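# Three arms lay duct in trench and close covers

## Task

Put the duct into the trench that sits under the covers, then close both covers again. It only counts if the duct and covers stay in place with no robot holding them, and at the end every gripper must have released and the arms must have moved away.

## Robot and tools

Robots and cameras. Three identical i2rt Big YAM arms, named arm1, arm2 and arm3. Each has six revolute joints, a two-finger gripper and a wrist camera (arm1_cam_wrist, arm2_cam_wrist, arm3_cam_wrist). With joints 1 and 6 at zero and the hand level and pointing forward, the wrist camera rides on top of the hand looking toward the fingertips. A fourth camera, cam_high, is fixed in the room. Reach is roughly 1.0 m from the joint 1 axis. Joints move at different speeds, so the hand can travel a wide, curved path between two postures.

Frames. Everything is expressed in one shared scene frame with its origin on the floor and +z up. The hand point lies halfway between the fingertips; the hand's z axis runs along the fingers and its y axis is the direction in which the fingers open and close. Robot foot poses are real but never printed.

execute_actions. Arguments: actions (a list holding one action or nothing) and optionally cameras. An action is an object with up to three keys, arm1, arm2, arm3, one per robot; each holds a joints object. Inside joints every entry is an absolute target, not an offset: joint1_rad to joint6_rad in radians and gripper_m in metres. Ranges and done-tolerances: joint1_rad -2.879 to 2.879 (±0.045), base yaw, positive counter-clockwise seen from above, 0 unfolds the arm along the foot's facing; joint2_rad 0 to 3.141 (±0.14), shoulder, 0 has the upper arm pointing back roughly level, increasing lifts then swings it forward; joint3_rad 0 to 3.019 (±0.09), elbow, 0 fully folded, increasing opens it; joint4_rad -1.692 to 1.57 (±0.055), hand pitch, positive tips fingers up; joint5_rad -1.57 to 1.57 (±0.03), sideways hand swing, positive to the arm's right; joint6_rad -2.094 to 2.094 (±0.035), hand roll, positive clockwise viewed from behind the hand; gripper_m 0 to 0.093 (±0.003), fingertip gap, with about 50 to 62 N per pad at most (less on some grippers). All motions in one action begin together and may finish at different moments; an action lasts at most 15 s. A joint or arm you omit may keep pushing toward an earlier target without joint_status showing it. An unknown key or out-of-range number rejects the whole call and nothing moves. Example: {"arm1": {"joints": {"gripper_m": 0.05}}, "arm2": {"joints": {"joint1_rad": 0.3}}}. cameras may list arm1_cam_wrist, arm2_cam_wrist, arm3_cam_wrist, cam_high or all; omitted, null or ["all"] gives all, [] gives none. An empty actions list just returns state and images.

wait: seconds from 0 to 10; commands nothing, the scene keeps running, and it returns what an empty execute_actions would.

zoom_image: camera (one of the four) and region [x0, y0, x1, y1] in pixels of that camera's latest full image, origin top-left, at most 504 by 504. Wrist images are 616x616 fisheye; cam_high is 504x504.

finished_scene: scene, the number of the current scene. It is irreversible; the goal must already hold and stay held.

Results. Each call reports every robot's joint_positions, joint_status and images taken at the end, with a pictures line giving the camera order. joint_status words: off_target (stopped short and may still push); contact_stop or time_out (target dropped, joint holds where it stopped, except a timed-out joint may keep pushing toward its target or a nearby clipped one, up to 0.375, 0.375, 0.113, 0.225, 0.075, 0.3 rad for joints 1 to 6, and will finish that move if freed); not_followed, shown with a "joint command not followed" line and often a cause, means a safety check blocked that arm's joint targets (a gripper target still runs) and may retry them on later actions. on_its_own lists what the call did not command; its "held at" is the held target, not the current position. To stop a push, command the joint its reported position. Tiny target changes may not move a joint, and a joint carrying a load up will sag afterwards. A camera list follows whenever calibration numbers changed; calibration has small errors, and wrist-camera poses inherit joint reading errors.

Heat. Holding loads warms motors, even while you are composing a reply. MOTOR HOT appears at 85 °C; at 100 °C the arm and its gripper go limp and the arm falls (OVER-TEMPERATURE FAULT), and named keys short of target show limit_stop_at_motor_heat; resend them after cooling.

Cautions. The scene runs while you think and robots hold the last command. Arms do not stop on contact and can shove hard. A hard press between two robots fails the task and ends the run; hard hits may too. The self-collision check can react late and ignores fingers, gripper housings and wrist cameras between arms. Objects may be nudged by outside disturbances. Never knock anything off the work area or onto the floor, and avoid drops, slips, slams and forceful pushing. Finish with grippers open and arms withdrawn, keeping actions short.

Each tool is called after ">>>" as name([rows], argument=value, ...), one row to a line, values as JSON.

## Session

>>> execute_actions(actions=[])

Scene clock: 0.00 s.
arm1.joint_positions: joint1_rad=-0.010 joint2_rad=+0.486 joint3_rad=+1.477 joint4_rad=-1.266 joint5_rad=+0.072 joint6_rad=-0.159 gripper_m=+0.094
arm1.joint_status: not commanded
arm1.hand: x=-0.7959 y=-0.0825 z=+1.5113 quat_wxyz=(-0.593, +0.048, -0.800, +0.069) (m; scene frame)
arm2.joint_positions: joint1_rad=+0.266 joint2_rad=+0.460 joint3_rad=+1.427 joint4_rad=-1.310 joint5_rad=+0.250 joint6_rad=+0.342 gripper_m=+0.094
arm2.joint_status: not commanded
arm2.hand: x=+0.0236 y=-0.3882 z=+1.3139 quat_wxyz=(-0.345, +0.512, -0.633, -0.467) (m; scene frame)
arm3.joint_positions: joint1_rad=-0.486 joint2_rad=+0.598 joint3_rad=+1.382 joint4_rad=-1.156 joint5_rad=+0.056 joint6_rad=+0.321 gripper_m=+0.094
arm3.joint_status: not commanded
arm3.hand: x=+0.7427 y=+0.0121 z=+1.4757 quat_wxyz=(+0.063, -0.764, +0.321, +0.556) (m; scene frame)
pictures: arm1_cam_wrist, arm2_cam_wrist, arm3_cam_wrist, cam_high
camera_calibration (this result's frames):
arm1_cam_wrist: T_world_to_cam=[[-0.00598125, -0.98511, 0.171821, -0.344951], [-0.789157, -0.10088, -0.60585, 0.286754], [0.614162, -0.139218, -0.776803, 1.77469], [0, 0, 0, 1]] pos_world=[-0.865715, -0.0638193, 1.61158]
arm2_cam_wrist: T_world_to_cam=[[0.968151, -0.0540583, -0.244463, 0.279297], [-0.184416, -0.814373, -0.550261, 0.419899], [-0.169338, 0.577818, -0.798405, 1.39836], [0, 0, 0, 1]] pos_world=[0.0438294, -0.450946, 1.41579]
arm3_cam_wrist: T_world_to_cam=[[0.563228, 0.783719, -0.261838, -0.0432034], [0.603201, -0.606539, -0.517937, 0.336459], [-0.564732, 0.133776, -0.81436, 1.74421], [0, 0, 0, 1]] pos_world=[0.806393, 0.00460145, 1.58337]
Images, in order (width x height): arm1_cam_wrist 616x616, arm2_cam_wrist 616x616, arm3_cam_wrist 616x616, cam_high 504x504.

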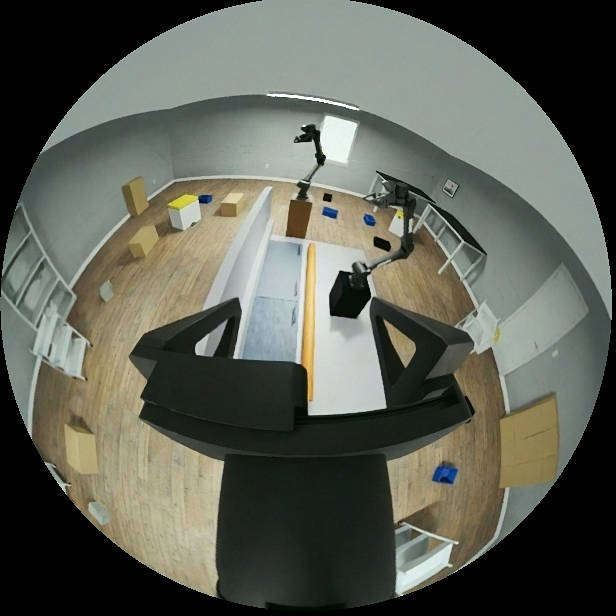

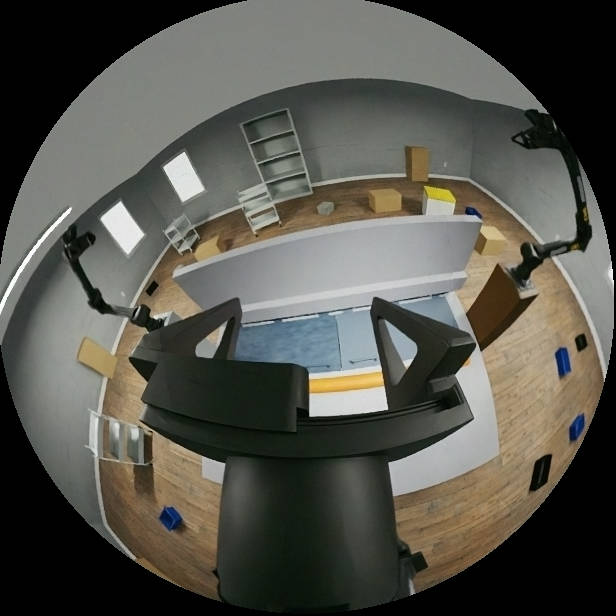

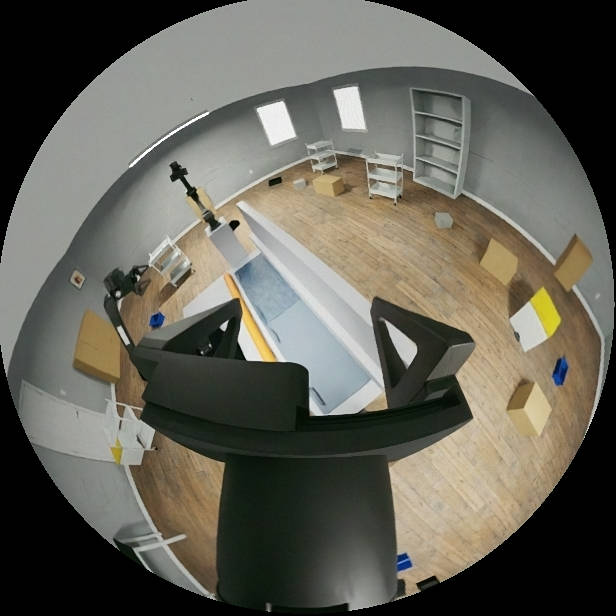

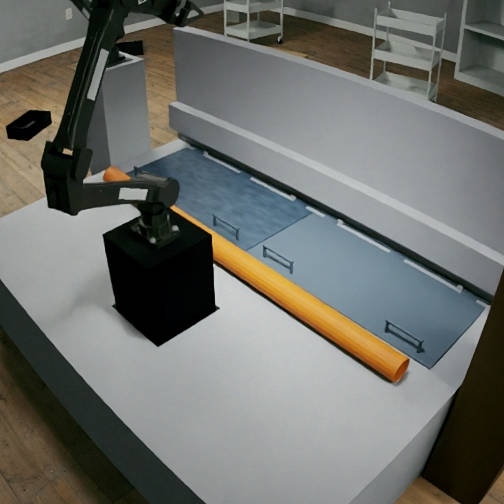

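>>> execute_actions([
  {"arm1":{"joints":{"joint1_rad":-0.275,"joint2_rad":2.48,"joint3_rad":1.0,"joint4_rad":-0.06,"joint5_rad":0,"joint6_rad":-0.243,"gripper_m":0.05}},"arm3":{"joints":{"joint1_rad":0.12,"joint2_rad":2.48,"joint3_rad":1.0,"joint4_rad":-0.06,"joint5_rad":0,"joint6_rad":0.155,"gripper_m":0.05}},"arm2":{"joints":{"joint1_rad":0.1,"joint2_rad":1.85,"joint3_rad":0.53,"joint4_rad":-0.235,"joint5_rad":0,"joint6_rad":-1.43,"gripper_m":0.093}}},
])

Scene clock: 2.70 s.
arm1.joint_positions: joint1_rad=-0.269 joint2_rad=+2.480 joint3_rad=+0.996 joint4_rad=-0.072 joint5_rad=+0.001 joint6_rad=-0.234 gripper_m=+0.050
arm1.joint_status: all done
arm1.hand: x=-0.5879 y=-0.1651 z=+0.5704 quat_wxyz=(+0.001, -0.004, -1.000, +0.000) (m; scene frame)
arm2.joint_positions: joint1_rad=+0.110 joint2_rad=+1.855 joint3_rad=+0.530 joint4_rad=-0.247 joint5_rad=+0.004 joint6_rad=-1.422 gripper_m=+0.093
arm2.joint_status: all done
arm2.hand: x=-0.0123 y=-0.2672 z=+0.5795 quat_wxyz=(+0.000, +1.000, +0.002, +0.002) (m; scene frame)
arm3.joint_positions: joint1_rad=+0.128 joint2_rad=+2.483 joint3_rad=+0.994 joint4_rad=-0.076 joint5_rad=+0.002 joint6_rad=+0.169 gripper_m=+0.050
arm3.joint_status: all done
arm3.hand: x=+0.5853 y=-0.1636 z=+0.5737 quat_wxyz=(+0.003, -1.000, +0.000, -0.005) (m; scene frame)
pictures: arm1_cam_wrist, arm2_cam_wrist, arm3_cam_wrist, cam_high
camera_calibration (this result's frames):
arm1_cam_wrist: T_world_to_cam=[[-0.00524384, -0.999985, 0.00168771, -0.168401], [-0.816236, 0.00525527, 0.577695, -0.800975], [-0.577695, 0.00165177, -0.816251, 0.249646], [0, 0, 0, 1]] pos_world=[-0.510448, -0.164601, 0.666778]
arm2_cam_wrist: T_world_to_cam=[[0.00718535, 0.999912, 0.011154, 0.262696], [0.810284, -0.0123584, 0.585907, -0.324146], [0.585993, 0.00482794, -0.810302, 0.599148], [0, 0, 0, 1]] pos_world=[-0.0903335, -0.269571, 0.67248]
arm3_cam_wrist: T_world_to_cam=[[0.00135816, 0.999949, 0.0100078, 0.155243], [0.815833, -0.00689534, 0.578246, -0.797611], [0.578285, 0.00737934, -0.815801, 0.255462], [0, 0, 0, 1]] pos_world=[0.502777, -0.16262, 0.668067]
Images, in order (width x height): arm1_cam_wrist 616x616, arm2_cam_wrist 616x616, arm3_cam_wrist 616x616, cam_high 504x504.

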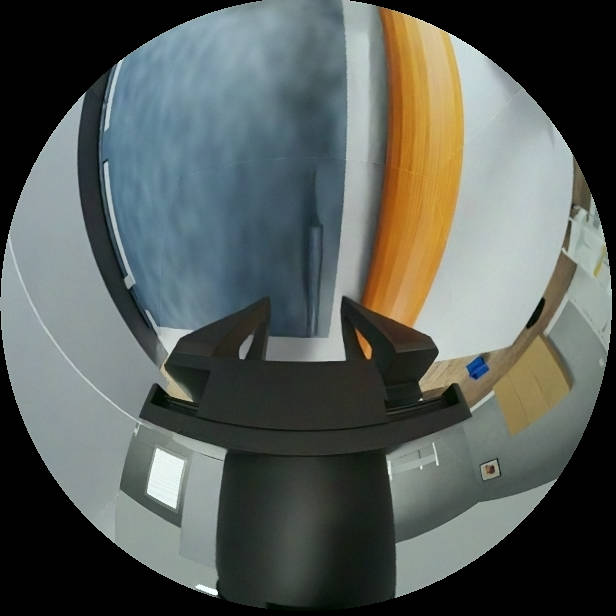

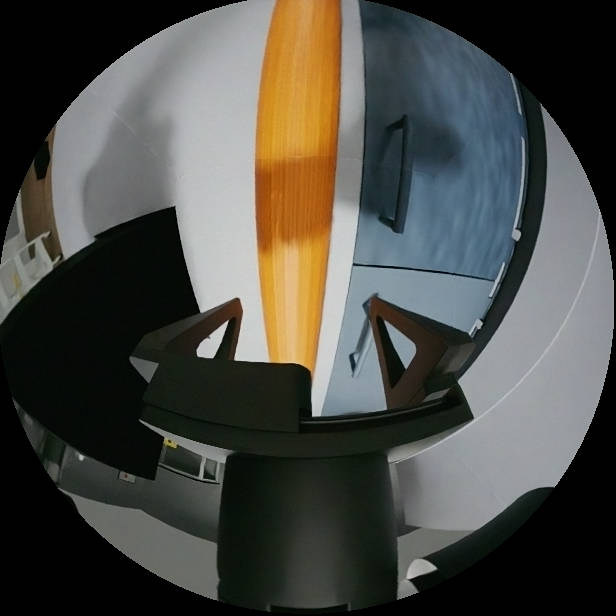

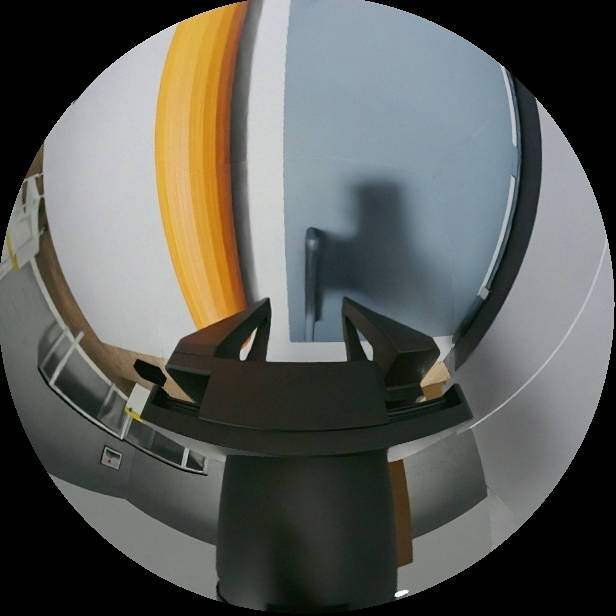

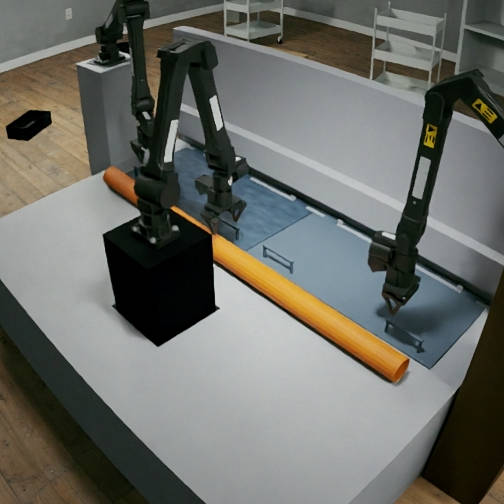

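>>> execute_actions([
  {"arm1":{"joints":{"joint1_rad":-0.295,"joint2_rad":2.71,"joint3_rad":1.125,"joint4_rad":0.04}},"arm3":{"joints":{"joint1_rad":0.11,"joint2_rad":2.71,"joint3_rad":1.12,"joint4_rad":0.03}},"arm2":{"joints":{"joint2_rad":1.94,"joint3_rad":0.49,"joint4_rad":-0.108}}},
], cameras=[])

>>> execute_actions([
  {"arm1":{"joints":{"gripper_m":0.0}},"arm3":{"joints":{"gripper_m":0.0}},"arm2":{"joints":{"joint2_rad":2.0,"joint3_rad":0.51,"joint4_rad":-0.058}}},
], cameras=["arm2_cam_wrist"])

Scene clock: 11.00 s.
arm1.joint_positions: joint1_rad=-0.289 joint2_rad=+2.719 joint3_rad=+1.122 joint4_rad=+0.035 joint5_rad=+0.001 joint6_rad=-0.234 gripper_m=+0.050
arm1.joint_status: all done
arm1.hand: x=-0.6025 y=-0.1693 z=+0.4838 quat_wxyz=(+0.004, -0.014, -1.000, +0.000) (m; scene frame)
arm2.joint_positions: joint1_rad=+0.110 joint2_rad=+1.947 joint3_rad=+0.494 joint4_rad=-0.119 joint5_rad=+0.004 joint6_rad=-1.423 gripper_m=+0.093
arm2.joint_status: all done
arm2.hand: x=-0.0096 y=-0.2847 z=+0.5533 quat_wxyz=(+0.001, +1.000, +0.002, +0.002) (m; scene frame)
arm3.joint_positions: joint1_rad=+0.116 joint2_rad=+2.723 joint3_rad=+1.117 joint4_rad=+0.024 joint5_rad=+0.002 joint6_rad=+0.169 gripper_m=+0.050
arm3.joint_status: all done
arm3.hand: x=+0.6019 y=-0.1561 z=+0.4870 quat_wxyz=(+0.005, -1.000, +0.006, -0.013) (m; scene frame)
pictures: none
No camera images: the call's "cameras" was empty. Leave "cameras" out to get every camera's image.

Scene clock: 11.70 s.
arm1.joint_positions: joint1_rad=-0.294 joint2_rad=+2.719 joint3_rad=+1.123 joint4_rad=+0.036 joint5_rad=+0.007 joint6_rad=-0.240 gripper_m=+0.010
arm1.joint_status: gripper_m off_target (ended at +0.010, target +0.000)
arm1.hand: x=-0.6023 y=-0.1724 z=+0.4838 quat_wxyz=(+0.003, -0.014, -1.000, +0.003) (m; scene frame)
arm2.joint_positions: joint1_rad=+0.110 joint2_rad=+2.000 joint3_rad=+0.498 joint4_rad=-0.070 joint5_rad=+0.004 joint6_rad=-1.423 gripper_m=+0.093
arm2.joint_status: all done
arm2.hand: x=-0.0094 y=-0.2860 z=+0.5404 quat_wxyz=(+0.000, +1.000, +0.002, +0.002) (m; scene frame)
arm3.joint_positions: joint1_rad=+0.118 joint2_rad=+2.723 joint3_rad=+1.117 joint4_rad=+0.024 joint5_rad=-0.008 joint6_rad=+0.168 gripper_m=+0.010
arm3.joint_status: gripper_m off_target (ended at +0.010, target +0.000)
arm3.hand: x=+0.6018 y=-0.1586 z=+0.4870 quat_wxyz=(+0.000, -1.000, +0.005, -0.014) (m; scene frame)
pictures: arm2_cam_wrist
camera_calibration (this result's frames):
arm2_cam_wrist: T_world_to_cam=[[0.00642122, 0.999925, 0.0103977, 0.282391], [0.810226, -0.0112966, 0.586009, -0.30353], [0.586083, 0.00466157, -0.810238, 0.565715], [0, 0, 0, 1]] pos_world=[-0.0874415, -0.288436, 0.633299]
Images, in order (width x height): arm2_cam_wrist 616x616.

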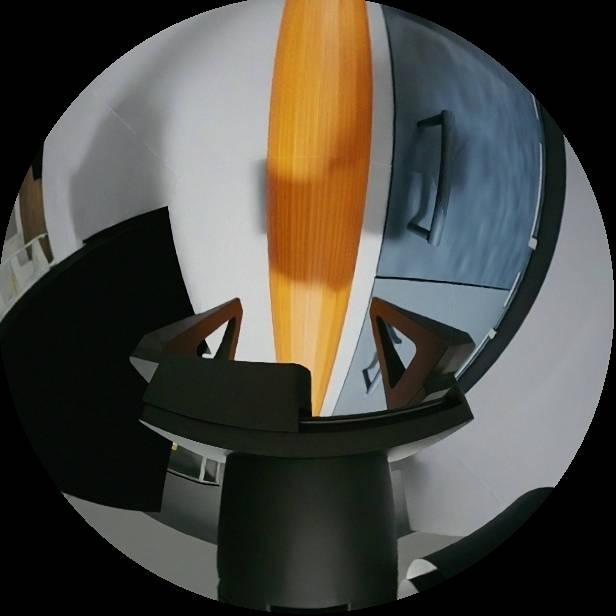

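>>> execute_actions([
  {"arm1":{"joints":{"joint1_rad":-0.23,"joint2_rad":2.42,"joint3_rad":0.94,"joint4_rad":-0.05,"joint6_rad":-0.175}},"arm3":{"joints":{"joint1_rad":0.055,"joint2_rad":2.42,"joint3_rad":0.94,"joint4_rad":-0.06,"joint6_rad":0.10}},"arm2":{"joints":{"joint2_rad":2.063,"joint3_rad":0.532,"joint4_rad":-0.015}}},
], cameras=[])

>>> execute_actions([
  {"arm1":{"joints":{"joint1_rad":-0.06,"joint2_rad":2.16,"joint3_rad":0.83,"joint4_rad":-0.19,"joint6_rad":0.0}},"arm3":{"joints":{"joint1_rad":-0.12,"joint2_rad":2.16,"joint3_rad":0.83,"joint4_rad":-0.2,"joint6_rad":-0.08}},"arm2":{"joints":{"joint2_rad":2.135,"joint3_rad":0.549,"joint4_rad":0.038}}},
], cameras=[])

>>> execute_actions([
  {"arm1":{"joints":{"joint1_rad":0.17,"joint2_rad":1.92,"joint3_rad":0.8,"joint4_rad":-0.39,"joint6_rad":0.22}},"arm3":{"joints":{"joint1_rad":-0.35,"joint2_rad":1.94,"joint3_rad":0.83,"joint4_rad":-0.41,"joint6_rad":-0.30}},"arm2":{"joints":{"joint2_rad":2.207,"joint3_rad":0.567,"joint4_rad":0.09}}},
], cameras=["arm2_cam_wrist","cam_high"])

Scene clock: 13.67 s.
arm1.joint_positions: joint1_rad=-0.241 joint2_rad=+2.518 joint3_rad=+0.975 joint4_rad=-0.015 joint5_rad=+0.024 joint6_rad=-0.188 gripper_m=+0.010
arm1.joint_status: all done
arm1.hand: x=-0.6026 y=-0.1546 z=+0.5565 quat_wxyz=(+0.004, -0.013, -1.000, +0.011) (m; scene frame)
arm2.joint_positions: joint1_rad=+0.110 joint2_rad=+2.062 joint3_rad=+0.526 joint4_rad=-0.026 joint5_rad=+0.004 joint6_rad=-1.423 gripper_m=+0.093
arm2.joint_status: all done
arm2.hand: x=-0.0107 y=-0.2776 z=+0.5255 quat_wxyz=(-0.004, +1.000, +0.002, +0.001) (m; scene frame)
arm3.joint_positions: joint1_rad=+0.063 joint2_rad=+2.520 joint3_rad=+0.969 joint4_rad=-0.025 joint5_rad=-0.025 joint6_rad=+0.117 gripper_m=+0.010
arm3.joint_status: all done
arm3.hand: x=+0.6027 y=-0.1408 z=+0.5603 quat_wxyz=(-0.009, -1.000, +0.007, -0.012) (m; scene frame)
pictures: none
No camera images: the call's "cameras" was empty. Leave "cameras" out to get every camera's image.

Scene clock: 15.83 s.
arm1.joint_positions: joint1_rad=-0.092 joint2_rad=+2.239 joint3_rad=+0.836 joint4_rad=-0.171 joint5_rad=+0.050 joint6_rad=-0.033 gripper_m=+0.010
arm1.joint_status: all done
arm1.hand: x=-0.6026 y=-0.1024 z=+0.6510 quat_wxyz=(+0.011, -0.016, -1.000, +0.023) (m; scene frame)
arm2.joint_positions: joint1_rad=+0.110 joint2_rad=+2.137 joint3_rad=+0.545 joint4_rad=+0.026 joint5_rad=+0.004 joint6_rad=-1.423 gripper_m=+0.093
arm2.joint_status: all done
arm2.hand: x=-0.0107 y=-0.2779 z=+0.5066 quat_wxyz=(-0.003, +1.000, +0.002, +0.002) (m; scene frame)
arm3.joint_positions: joint1_rad=-0.090 joint2_rad=+2.241 joint3_rad=+0.835 joint4_rad=-0.179 joint5_rad=-0.052 joint6_rad=-0.042 gripper_m=+0.010
arm3.joint_status: joint6_rad time_out (moved -0.159 of -0.197); the others done
arm3.on_its_own: joint6_rad reads -0.042 and still pushes toward -0.080 since a time_out
arm3.hand: x=+0.6043 y=-0.0889 z=+0.6554 quat_wxyz=(-0.024, -1.000, +0.004, -0.014) (m; scene frame)
pictures: none
No camera images: the call's "cameras" was empty. Leave "cameras" out to get every camera's image.

not run: a stop came earlier in this reply.

>>> execute_actions([
  {"arm1":{"joints":{"joint1_rad":0.17,"joint2_rad":1.91,"joint3_rad":0.805,"joint4_rad":-0.39,"joint6_rad":0.21}},"arm3":{"joints":{"joint1_rad":-0.35,"joint2_rad":1.92,"joint3_rad":0.835,"joint4_rad":-0.41,"joint6_rad":-0.285}},"arm2":{"joints":{"joint2_rad":2.207,"joint3_rad":0.565,"joint4_rad":0.09}}},
], cameras=["arm2_cam_wrist"])

>>> execute_actions([
  {"arm1":{"joints":{"joint1_rad":0.34,"joint2_rad":1.83,"joint3_rad":0.86,"joint4_rad":-0.525,"joint6_rad":0.38}},"arm3":{"joints":{"joint1_rad":-0.495,"joint2_rad":1.86,"joint3_rad":0.92,"joint4_rad":-0.57,"joint6_rad":-0.435}},"arm2":{"joints":{"joint2_rad":2.278,"joint3_rad":0.59,"joint4_rad":0.138}}},
], cameras=["arm2_cam_wrist","cam_high"])

Scene clock: 17.50 s.
arm1.joint_positions: joint1_rad=+0.149 joint2_rad=+1.987 joint3_rad=+0.791 joint4_rad=-0.379 joint5_rad=+0.044 joint6_rad=+0.203 gripper_m=+0.010
arm1.joint_status: all done
arm1.hand: x=-0.6012 y=-0.0117 z=+0.7363 quat_wxyz=(+0.006, -0.014, -1.000, +0.020) (m; scene frame)
arm2.joint_positions: joint1_rad=+0.110 joint2_rad=+2.210 joint3_rad=+0.558 joint4_rad=+0.078 joint5_rad=+0.003 joint6_rad=-1.424 gripper_m=+0.093
arm2.joint_status: all done
arm2.hand: x=-0.0102 y=-0.2826 z=+0.4881 quat_wxyz=(+0.002, +1.000, +0.003, +0.002) (m; scene frame)
arm3.joint_positions: joint1_rad=-0.328 joint2_rad=+2.002 joint3_rad=+0.816 joint4_rad=-0.399 joint5_rad=-0.043 joint6_rad=-0.277 gripper_m=+0.010
arm3.joint_status: all done
arm3.hand: x=+0.6046 y=+0.0024 z=+0.7396 quat_wxyz=(-0.020, -1.000, +0.006, -0.009) (m; scene frame)
pictures: arm2_cam_wrist
camera_calibration (this result's frames):
arm2_cam_wrist: T_world_to_cam=[[0.00605053, 0.999947, 0.00833209, 0.280558], [0.810723, -0.009783, 0.585348, -0.271517], [0.585399, 0.00321334, -0.810739, 0.523593], [0, 0, 0, 1]] pos_world=[-0.0880828, -0.284882, 0.581092]
Images, in order (width x height): arm2_cam_wrist 616x616.

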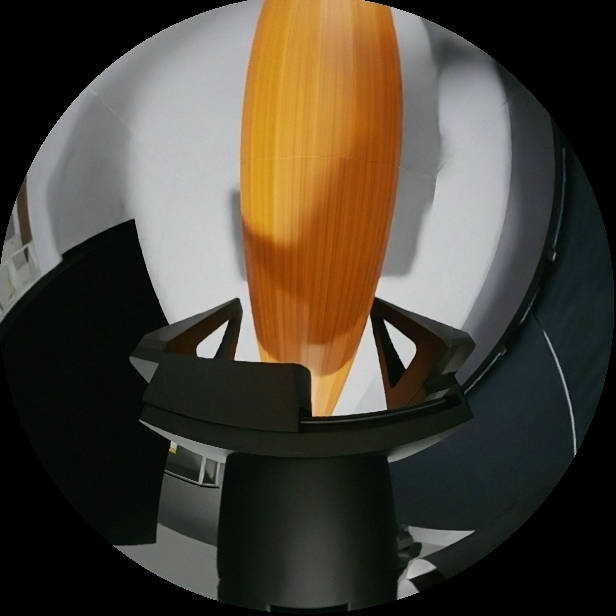

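Scene clock: 18.40 s.
arm1.joint_positions: joint1_rad=+0.306 joint2_rad=+1.917 joint3_rad=+0.828 joint4_rad=-0.495 joint5_rad=+0.058 joint6_rad=+0.361 gripper_m=+0.010
arm1.joint_status: all done
arm1.hand: x=-0.6017 y=+0.0473 z=+0.7679 quat_wxyz=(+0.004, -0.014, -1.000, +0.028) (m; scene frame)
arm2.joint_positions: joint1_rad=+0.110 joint2_rad=+2.281 joint3_rad=+0.584 joint4_rad=+0.126 joint5_rad=+0.002 joint6_rad=-1.424 gripper_m=+0.093
arm2.joint_status: all done
arm2.hand: x=-0.0105 y=-0.2811 z=+0.4694 quat_wxyz=(+0.000, +1.000, +0.003, +0.001) (m; scene frame)
arm3.joint_positions: joint1_rad=-0.457 joint2_rad=+1.961 joint3_rad=+0.880 joint4_rad=-0.539 joint5_rad=-0.055 joint6_rad=-0.408 gripper_m=+0.010
arm3.joint_status: all done
arm3.hand: x=+0.6060 y=+0.0528 z=+0.7660 quat_wxyz=(-0.032, -0.999, +0.005, -0.019) (m; scene frame)
pictures: arm2_cam_wrist, cam_high
camera_calibration (this result's frames):
arm2_cam_wrist: T_world_to_cam=[[0.00606459, 0.999914, 0.0116017, 0.277597], [0.811469, -0.0117008, 0.584279, -0.260306], [0.584364, 0.00587099, -0.81147, 0.50976], [0, 0, 0, 1]] pos_world=[-0.088339, -0.283612, 0.562526]
Images, in order (width x height): arm2_cam_wrist 616x616, cam_high 504x504.

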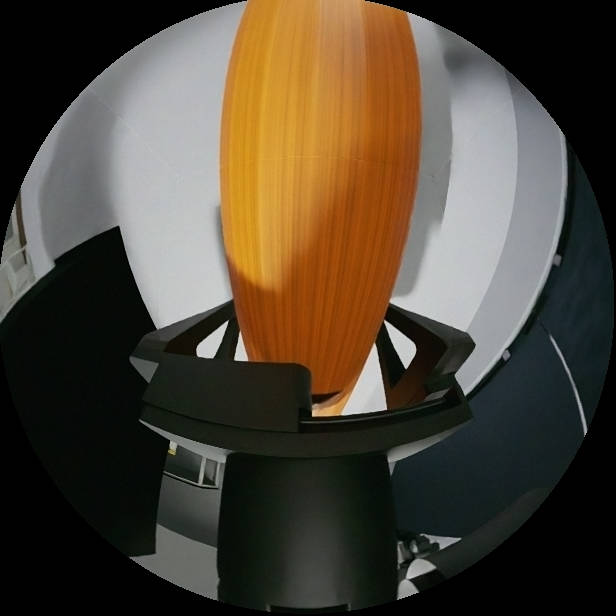

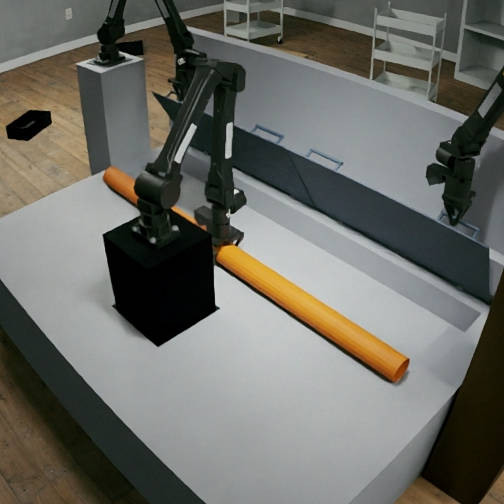

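>>> execute_actions([
  {"arm2":{"joints":{"gripper_m":0.03}}},
], cameras=[])

>>> execute_actions([
  {"arm2":{"joints":{"joint2_rad":2.1,"joint3_rad":0.59,"joint4_rad":0.0}}},
], cameras=[])

>>> execute_actions([
  {"arm2":{"joints":{"joint1_rad":-0.015,"joint2_rad":2.11,"joint3_rad":0.95,"joint4_rad":-0.15,"joint6_rad":-1.55}}},
], cameras=[])

>>> execute_actions([
  {"arm2":{"joints":{"joint2_rad":2.26,"joint3_rad":1.09,"joint4_rad":-0.12}}},
], cameras=["cam_high"])

>>> zoom_image(camera="cam_high", region=[384, 270, 504, 390])

>>> zoom_image(camera="cam_high", region=[110, 110, 230, 230])

Scene clock: 19.67 s.
arm1.joint_positions: joint1_rad=+0.306 joint2_rad=+1.917 joint3_rad=+0.828 joint4_rad=-0.495 joint5_rad=+0.058 joint6_rad=+0.361 gripper_m=+0.010
arm1.joint_status: not commanded
arm1.hand: x=-0.6017 y=+0.0473 z=+0.7679 quat_wxyz=(+0.004, -0.014, -1.000, +0.028) (m; scene frame)
arm2.joint_positions: joint1_rad=+0.110 joint2_rad=+2.281 joint3_rad=+0.585 joint4_rad=+0.129 joint5_rad=+0.002 joint6_rad=-1.419 gripper_m=+0.074
arm2.joint_status: gripper_m off_target (ended at +0.074, target +0.030)
arm2.hand: x=-0.0108 y=-0.2797 z=+0.4694 quat_wxyz=(-0.002, +1.000, +0.001, +0.000) (m; scene frame)
arm3.joint_positions: joint1_rad=-0.457 joint2_rad=+1.961 joint3_rad=+0.880 joint4_rad=-0.539 joint5_rad=-0.055 joint6_rad=-0.408 gripper_m=+0.010
arm3.joint_status: not commanded
arm3.hand: x=+0.6060 y=+0.0528 z=+0.7660 quat_wxyz=(-0.032, -0.999, +0.005, -0.019) (m; scene frame)
pictures: none
No camera images: the call's "cameras" was empty. Leave "cameras" out to get every camera's image.

Scene clock: 20.70 s.
arm1.joint_positions: joint1_rad=+0.306 joint2_rad=+1.917 joint3_rad=+0.828 joint4_rad=-0.495 joint5_rad=+0.058 joint6_rad=+0.361 gripper_m=+0.010
arm1.joint_status: not commanded
arm1.hand: x=-0.6017 y=+0.0473 z=+0.7679 quat_wxyz=(+0.004, -0.014, -1.000, +0.028) (m; scene frame)
arm2.joint_positions: joint1_rad=+0.110 joint2_rad=+2.148 joint3_rad=+0.592 joint4_rad=+0.004 joint5_rad=+0.000 joint6_rad=-1.428 gripper_m=+0.074
arm2.joint_status: all done
arm2.hand: x=-0.0143 y=-0.2580 z=+0.5038 quat_wxyz=(-0.009, +1.000, +0.005, -0.001) (m; scene frame)
arm3.joint_positions: joint1_rad=-0.457 joint2_rad=+1.961 joint3_rad=+0.880 joint4_rad=-0.539 joint5_rad=-0.055 joint6_rad=-0.408 gripper_m=+0.010
arm3.joint_status: not commanded
arm3.hand: x=+0.6060 y=+0.0528 z=+0.7660 quat_wxyz=(-0.032, -0.999, +0.005, -0.019) (m; scene frame)
pictures: none
No camera images: the call's "cameras" was empty. Leave "cameras" out to get every camera's image.

Scene clock: 22.10 s.
arm1.joint_positions: joint1_rad=+0.306 joint2_rad=+1.917 joint3_rad=+0.828 joint4_rad=-0.495 joint5_rad=+0.058 joint6_rad=+0.361 gripper_m=+0.010
arm1.joint_status: not commanded
arm1.hand: x=-0.6017 y=+0.0473 z=+0.7679 quat_wxyz=(+0.004, -0.014, -1.000, +0.028) (m; scene frame)
arm2.joint_positions: joint1_rad=-0.020 joint2_rad=+2.185 joint3_rad=+0.930 joint4_rad=-0.158 joint5_rad=+0.000 joint6_rad=-1.546 gripper_m=+0.074
arm2.joint_status: all done
arm2.hand: x=+0.0201 y=-0.0974 z=+0.5156 quat_wxyz=(-0.079, +0.997, -0.001, -0.002) (m; scene frame)
arm3.joint_positions: joint1_rad=-0.457 joint2_rad=+1.961 joint3_rad=+0.880 joint4_rad=-0.539 joint5_rad=-0.055 joint6_rad=-0.408 gripper_m=+0.010
arm3.joint_status: not commanded
arm3.hand: x=+0.6060 y=+0.0528 z=+0.7660 quat_wxyz=(-0.032, -0.999, +0.005, -0.019) (m; scene frame)
pictures: none
No camera images: the call's "cameras" was empty. Leave "cameras" out to get every camera's image.

Scene clock: 23.07 s.
arm1.joint_positions: joint1_rad=+0.306 joint2_rad=+1.917 joint3_rad=+0.828 joint4_rad=-0.495 joint5_rad=+0.058 joint6_rad=+0.361 gripper_m=+0.010
arm1.joint_status: not commanded
arm1.hand: x=-0.6017 y=+0.0473 z=+0.7679 quat_wxyz=(+0.004, -0.014, -1.000, +0.028) (m; scene frame)
arm2.joint_positions: joint1_rad=-0.020 joint2_rad=+2.357 joint3_rad=+1.044 joint4_rad=-0.138 joint5_rad=+0.000 joint6_rad=-1.547 gripper_m=+0.074
arm2.joint_status: all done
arm2.hand: x=+0.0198 y=-0.0852 z=+0.4575 quat_wxyz=(-0.060, +0.998, -0.001, -0.002) (m; scene frame)
arm3.joint_positions: joint1_rad=-0.457 joint2_rad=+1.961 joint3_rad=+0.880 joint4_rad=-0.539 joint5_rad=-0.055 joint6_rad=-0.408 gripper_m=+0.010
arm3.joint_status: not commanded
arm3.hand: x=+0.6060 y=+0.0528 z=+0.7660 quat_wxyz=(-0.032, -0.999, +0.005, -0.019) (m; scene frame)
pictures: cam_high
Images, in order (width x height): cam_high 504x504.

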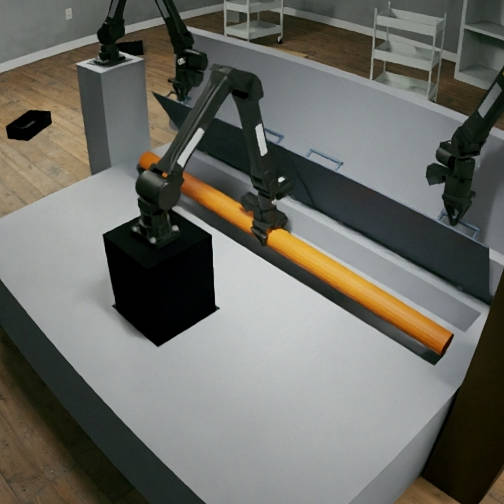

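Region (384, 270, 504, 390) of cam_high's 504x504 image, scaled by 4.200, with more detail than that image has.

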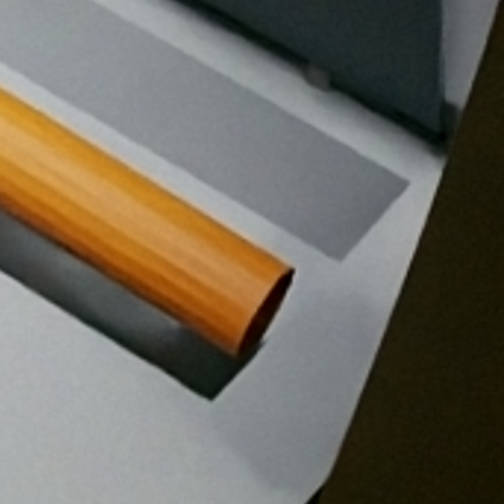

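Region (110, 110, 230, 230) of cam_high's 504x504 image, scaled by 4.200, with more detail than that image has.

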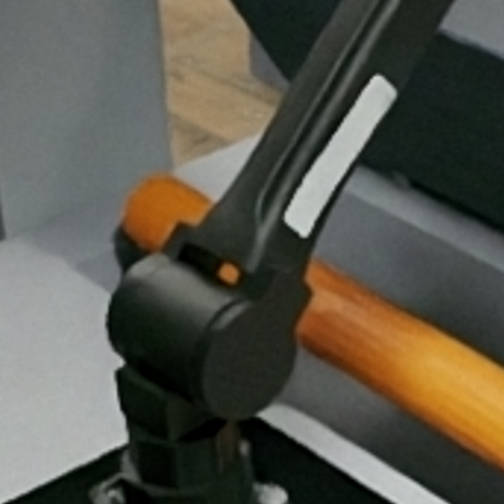

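>>> execute_actions([
  {"arm2":{"joints":{"joint1_rad":0.012,"joint6_rad":-1.525}}},
], cameras=["cam_high"])

>>> zoom_image(camera="cam_high", region=[384,270,504,390])

>>> zoom_image(camera="cam_high", region=[110,110,230,230])

Scene clock: 25.00 s.
arm1.joint_positions: joint1_rad=+0.306 joint2_rad=+1.917 joint3_rad=+0.828 joint4_rad=-0.495 joint5_rad=+0.058 joint6_rad=+0.361 gripper_m=+0.010
arm1.joint_status: not commanded
arm1.hand: x=-0.6017 y=+0.0473 z=+0.7679 quat_wxyz=(+0.004, -0.014, -1.000, +0.028) (m; scene frame)
arm2.joint_positions: joint1_rad=+0.003 joint2_rad=+2.357 joint3_rad=+1.044 joint4_rad=-0.138 joint5_rad=+0.000 joint6_rad=-1.528 gripper_m=+0.074
arm2.joint_status: all done
arm2.hand: x=+0.0095 y=-0.0855 z=+0.4575 quat_wxyz=(-0.060, +0.998, +0.001, -0.003) (m; scene frame)
arm3.joint_positions: joint1_rad=-0.457 joint2_rad=+1.961 joint3_rad=+0.880 joint4_rad=-0.539 joint5_rad=-0.055 joint6_rad=-0.408 gripper_m=+0.010
arm3.joint_status: not commanded
arm3.hand: x=+0.6060 y=+0.0528 z=+0.7660 quat_wxyz=(-0.032, -0.999, +0.005, -0.019) (m; scene frame)
pictures: cam_high
Images, in order (width x height): cam_high 504x504.

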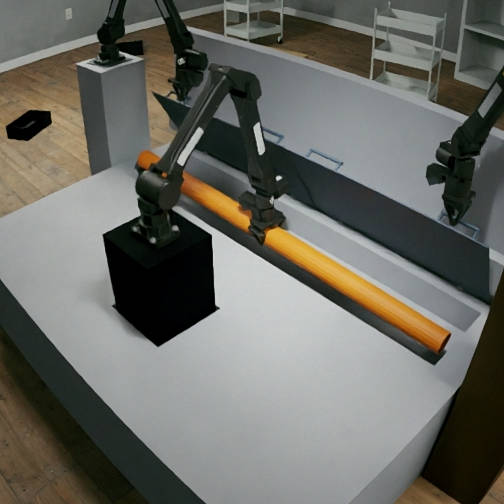

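Region (384, 270, 504, 390) of cam_high's 504x504 image, scaled by 4.200, with more detail than that image has.

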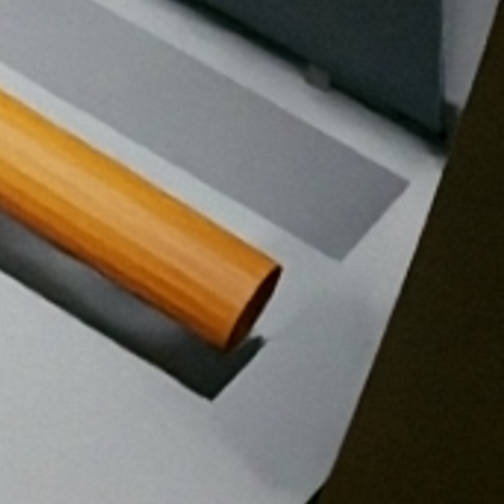

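Region (110, 110, 230, 230) of cam_high's 504x504 image, scaled by 4.200, with more detail than that image has.

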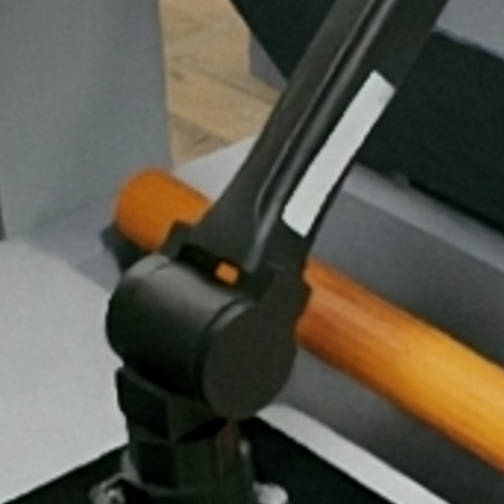

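>>> execute_actions([
  {"arm2":{"joints":{"joint2_rad":2.33,"joint3_rad":1.125,"joint4_rad":-0.08}}},
], cameras=["cam_high","arm1_cam_wrist","arm3_cam_wrist"])

>>> zoom_image(camera="cam_high", region=[384,270,504,390])

>>> zoom_image(camera="cam_high", region=[110,110,230,230])

Scene clock: 26.10 s.
arm1.joint_positions: joint1_rad=+0.306 joint2_rad=+1.917 joint3_rad=+0.828 joint4_rad=-0.495 joint5_rad=+0.058 joint6_rad=+0.361 gripper_m=+0.010
arm1.joint_status: not commanded
arm1.hand: x=-0.6017 y=+0.0473 z=+0.7679 quat_wxyz=(+0.004, -0.014, -1.000, +0.028) (m; scene frame)
arm2.joint_positions: joint1_rad=+0.003 joint2_rad=+2.412 joint3_rad=+1.080 joint4_rad=-0.101 joint5_rad=+0.000 joint6_rad=-1.528 gripper_m=+0.074
arm2.joint_status: all done
arm2.hand: x=+0.0091 y=-0.0771 z=+0.4385 quat_wxyz=(-0.069, +0.998, +0.001, -0.003) (m; scene frame)
arm3.joint_positions: joint1_rad=-0.457 joint2_rad=+1.961 joint3_rad=+0.880 joint4_rad=-0.539 joint5_rad=-0.055 joint6_rad=-0.408 gripper_m=+0.010
arm3.joint_status: not commanded
arm3.hand: x=+0.6060 y=+0.0528 z=+0.7660 quat_wxyz=(-0.032, -0.999, +0.005, -0.019) (m; scene frame)
pictures: arm1_cam_wrist, arm3_cam_wrist, cam_high
camera_calibration (this result's frames):
arm1_cam_wrist: T_world_to_cam=[[-0.0239973, -0.998102, 0.056721, -0.0099746], [-0.811885, 0.0525631, 0.581447, -0.930007], [-0.583324, -0.0320977, -0.811605, 0.397154], [0, 0, 0, 1]] pos_world=[-0.523628, 0.0516761, 0.863647]
arm3_cam_wrist: T_world_to_cam=[[0.0133135, 0.998027, -0.061366, -0.0155506], [0.799085, 0.0262724, 0.600644, -0.932912], [0.601071, -0.0570333, -0.797158, 0.374046], [0, 0, 0, 1]] pos_world=[0.520854, 0.0613628, 0.857568]
Images, in order (width x height): arm1_cam_wrist 616x616, arm3_cam_wrist 616x616, cam_high 504x504.

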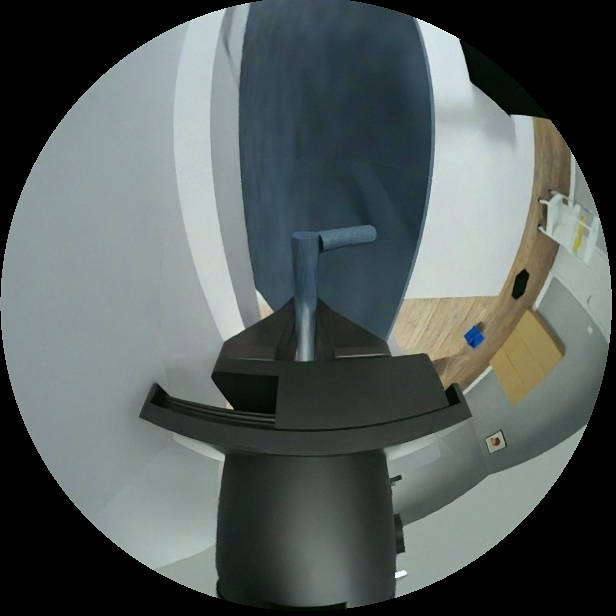

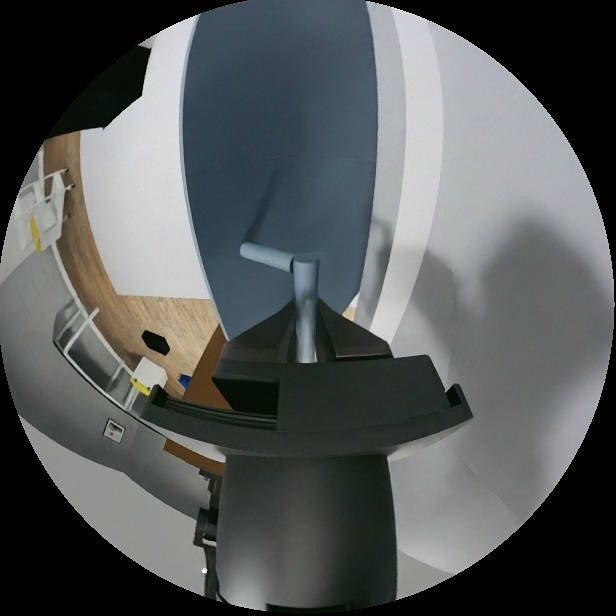

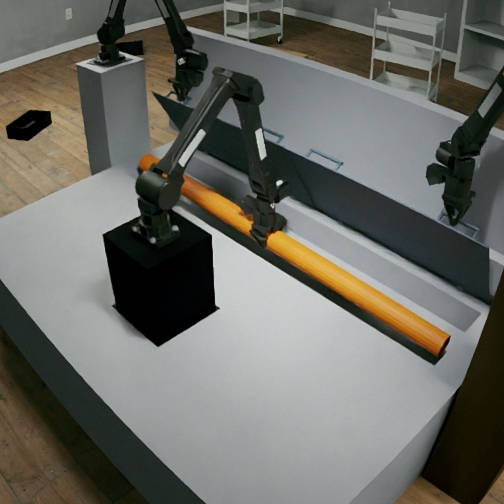

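Region (384, 270, 504, 390) of cam_high's 504x504 image, scaled by 4.200, with more detail than that image has.

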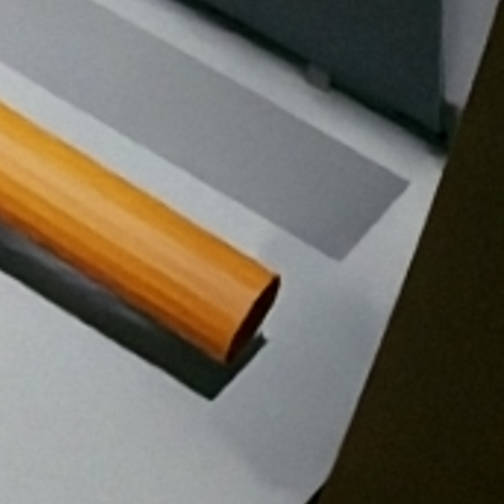

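Region (110, 110, 230, 230) of cam_high's 504x504 image, scaled by 4.200, with more detail than that image has.

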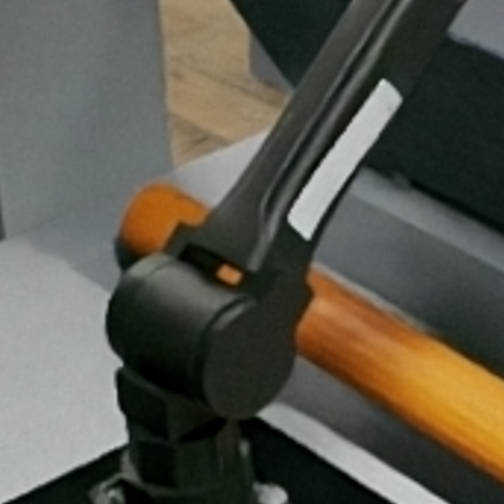

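Both ends descend freely.

>>> execute_actions([
  {"arm2":{"joints":{"joint2_rad":2.42,"joint3_rad":1.17,"joint4_rad":-0.03}}},
], cameras=["cam_high"])

>>> zoom_image(camera="cam_high", region=[384,270,504,390])

>>> zoom_image(camera="cam_high", region=[110,110,230,230])

Scene clock: 27.47 s.
arm1.joint_positions: joint1_rad=+0.306 joint2_rad=+1.917 joint3_rad=+0.828 joint4_rad=-0.495 joint5_rad=+0.058 joint6_rad=+0.361 gripper_m=+0.010
arm1.joint_status: not commanded
arm1.hand: x=-0.6017 y=+0.0473 z=+0.7679 quat_wxyz=(+0.004, -0.014, -1.000, +0.028) (m; scene frame)
arm2.joint_positions: joint1_rad=+0.003 joint2_rad=+2.510 joint3_rad=+1.135 joint4_rad=-0.050 joint5_rad=+0.000 joint6_rad=-1.528 gripper_m=+0.074
arm2.joint_status: all done
arm2.hand: x=+0.0090 y=-0.0729 z=+0.4020 quat_wxyz=(-0.073, +0.997, +0.001, -0.003) (m; scene frame)
arm3.joint_positions: joint1_rad=-0.457 joint2_rad=+1.961 joint3_rad=+0.880 joint4_rad=-0.539 joint5_rad=-0.055 joint6_rad=-0.408 gripper_m=+0.010
arm3.joint_status: not commanded
arm3.hand: x=+0.6060 y=+0.0528 z=+0.7660 quat_wxyz=(-0.032, -0.999, +0.005, -0.019) (m; scene frame)
pictures: cam_high
Images, in order (width x height): cam_high 504x504.

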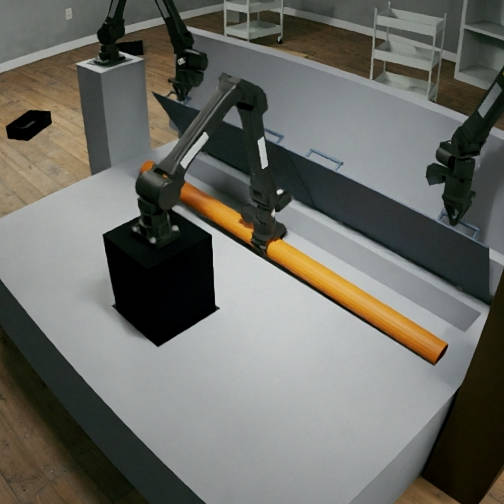

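Region (384, 270, 504, 390) of cam_high's 504x504 image, scaled by 4.200, with more detail than that image has.

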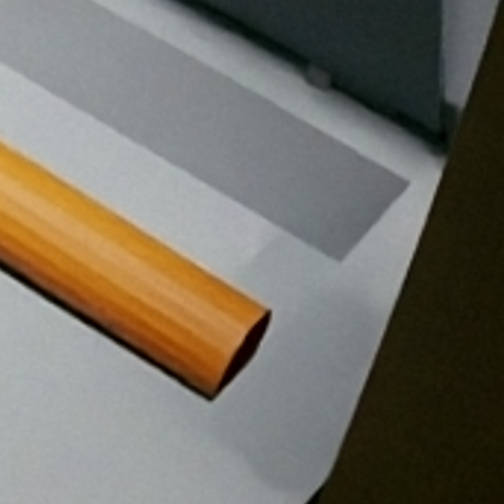

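Region (110, 110, 230, 230) of cam_high's 504x504 image, scaled by 4.200, with more detail than that image has.

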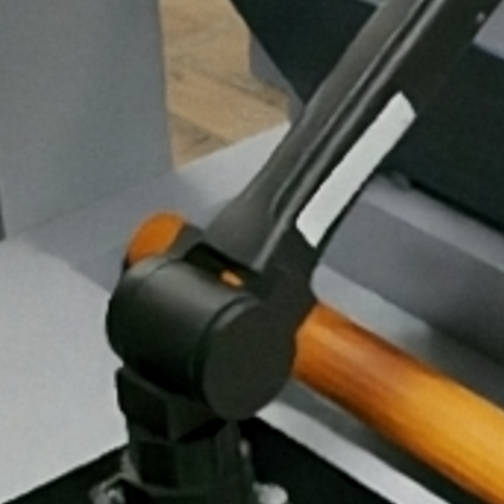

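>>> execute_actions([
  {"arm2":{"joints":{"joint2_rad":2.5,"joint3_rad":1.22,"joint4_rad":0.01}}},
], cameras=[])

>>> execute_actions([
  {"arm2":{"joints":{"joint2_rad":2.58,"joint3_rad":1.25,"joint4_rad":0.04}}},
], cameras=["cam_high"])

Scene clock: 28.80 s.
arm1.joint_positions: joint1_rad=+0.306 joint2_rad=+1.917 joint3_rad=+0.828 joint4_rad=-0.495 joint5_rad=+0.058 joint6_rad=+0.361 gripper_m=+0.010
arm1.joint_status: not commanded
arm1.hand: x=-0.6017 y=+0.0473 z=+0.7679 quat_wxyz=(+0.004, -0.014, -1.000, +0.028) (m; scene frame)
arm2.joint_positions: joint1_rad=+0.003 joint2_rad=+2.586 joint3_rad=+1.186 joint4_rad=-0.012 joint5_rad=+0.002 joint6_rad=-1.527 gripper_m=+0.074
arm2.joint_status: all done
arm2.hand: x=+0.0091 y=-0.0671 z=+0.3742 quat_wxyz=(-0.079, +0.997, +0.000, -0.003) (m; scene frame)
arm3.joint_positions: joint1_rad=-0.457 joint2_rad=+1.961 joint3_rad=+0.880 joint4_rad=-0.539 joint5_rad=-0.055 joint6_rad=-0.408 gripper_m=+0.010
arm3.joint_status: not commanded
arm3.hand: x=+0.6060 y=+0.0528 z=+0.7660 quat_wxyz=(-0.032, -0.999, +0.005, -0.019) (m; scene frame)
pictures: none
No camera images: the call's "cameras" was empty. Leave "cameras" out to get every camera's image.

Scene clock: 29.43 s.
arm1.joint_positions: joint1_rad=+0.306 joint2_rad=+1.917 joint3_rad=+0.828 joint4_rad=-0.495 joint5_rad=+0.058 joint6_rad=+0.361 gripper_m=+0.010
arm1.joint_status: not commanded
arm1.hand: x=-0.6017 y=+0.0473 z=+0.7679 quat_wxyz=(+0.004, -0.014, -1.000, +0.028) (m; scene frame)
arm2.joint_positions: joint1_rad=+0.003 joint2_rad=+2.627 joint3_rad=+1.213 joint4_rad=+0.015 joint5_rad=+0.002 joint6_rad=-1.521 gripper_m=+0.074
arm2.joint_status: all done
arm2.hand: x=+0.0089 y=-0.0635 z=+0.3592 quat_wxyz=(-0.086, +0.996, -0.003, -0.003) (m; scene frame)
arm3.joint_positions: joint1_rad=-0.457 joint2_rad=+1.961 joint3_rad=+0.880 joint4_rad=-0.539 joint5_rad=-0.055 joint6_rad=-0.408 gripper_m=+0.010
arm3.joint_status: not commanded
arm3.hand: x=+0.6060 y=+0.0528 z=+0.7660 quat_wxyz=(-0.032, -0.999, +0.005, -0.019) (m; scene frame)
pictures: cam_high
Images, in order (width x height): cam_high 504x504.

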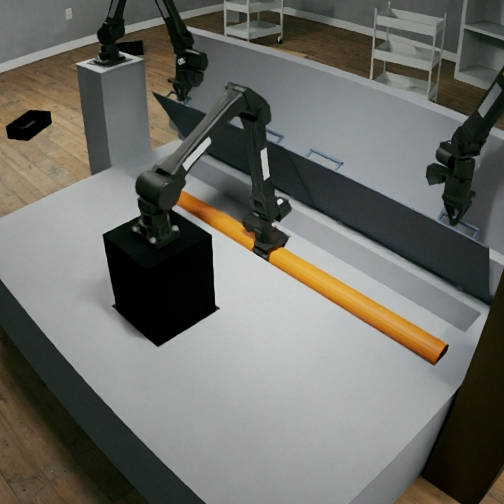

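>>> zoom_image(camera="cam_high", region=[384,270,504,390])

Region (384, 270, 504, 390) of cam_high's 504x504 image, scaled by 4.200, with more detail than that image has.

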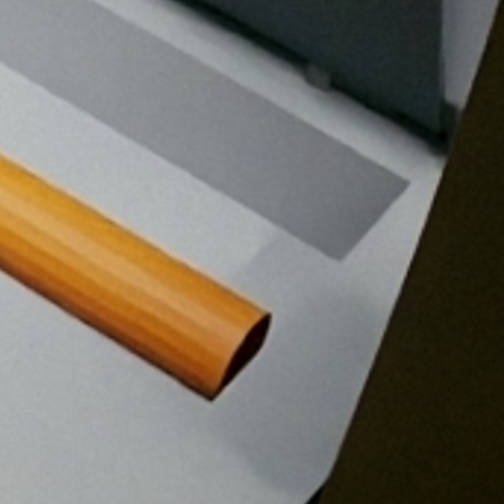

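>>> execute_actions(actions=[], cameras=["arm2_cam_wrist","cam_high"])

>>> zoom_image(camera="cam_high", region=[110,110,330,330])

Scene clock: 29.87 s.
arm1.joint_positions: joint1_rad=+0.306 joint2_rad=+1.917 joint3_rad=+0.828 joint4_rad=-0.495 joint5_rad=+0.058 joint6_rad=+0.361 gripper_m=+0.010
arm1.joint_status: not commanded
arm1.hand: x=-0.6017 y=+0.0473 z=+0.7679 quat_wxyz=(+0.004, -0.014, -1.000, +0.028) (m; scene frame)
arm2.joint_positions: joint1_rad=+0.003 joint2_rad=+2.627 joint3_rad=+1.213 joint4_rad=+0.015 joint5_rad=+0.002 joint6_rad=-1.521 gripper_m=+0.074
arm2.joint_status: all done
arm2.hand: x=+0.0089 y=-0.0635 z=+0.3592 quat_wxyz=(-0.086, +0.996, -0.003, -0.003) (m; scene frame)
arm3.joint_positions: joint1_rad=-0.457 joint2_rad=+1.961 joint3_rad=+0.880 joint4_rad=-0.539 joint5_rad=-0.055 joint6_rad=-0.408 gripper_m=+0.010
arm3.joint_status: not commanded
arm3.hand: x=+0.6060 y=+0.0528 z=+0.7660 quat_wxyz=(-0.032, -0.999, +0.005, -0.019) (m; scene frame)
pictures: arm2_cam_wrist, cam_high
camera_calibration (this result's frames):
arm2_cam_wrist: T_world_to_cam=[[0.0171233, 0.982994, 0.182836, -0.00148424], [0.815991, -0.119415, 0.565596, -0.209229], [0.577811, 0.139508, -0.804159, 0.41358], [0, 0, 0, 1]] pos_world=[-0.068217, -0.0812235, 0.451195]
Images, in order (width x height): arm2_cam_wrist 616x616, cam_high 504x504.

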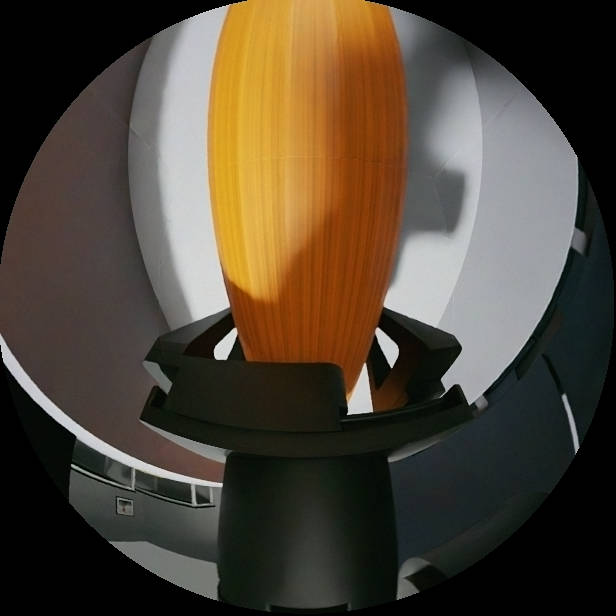

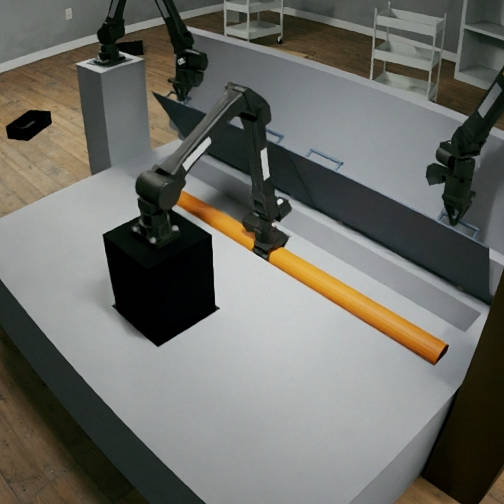

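Region (110, 110, 330, 330) of cam_high's 504x504 image, scaled by 2.291, with more detail than that image has.

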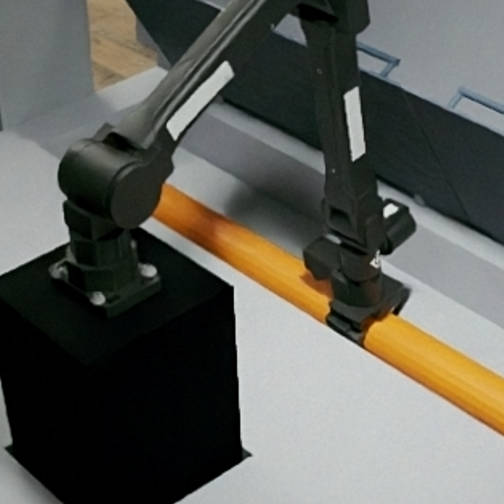

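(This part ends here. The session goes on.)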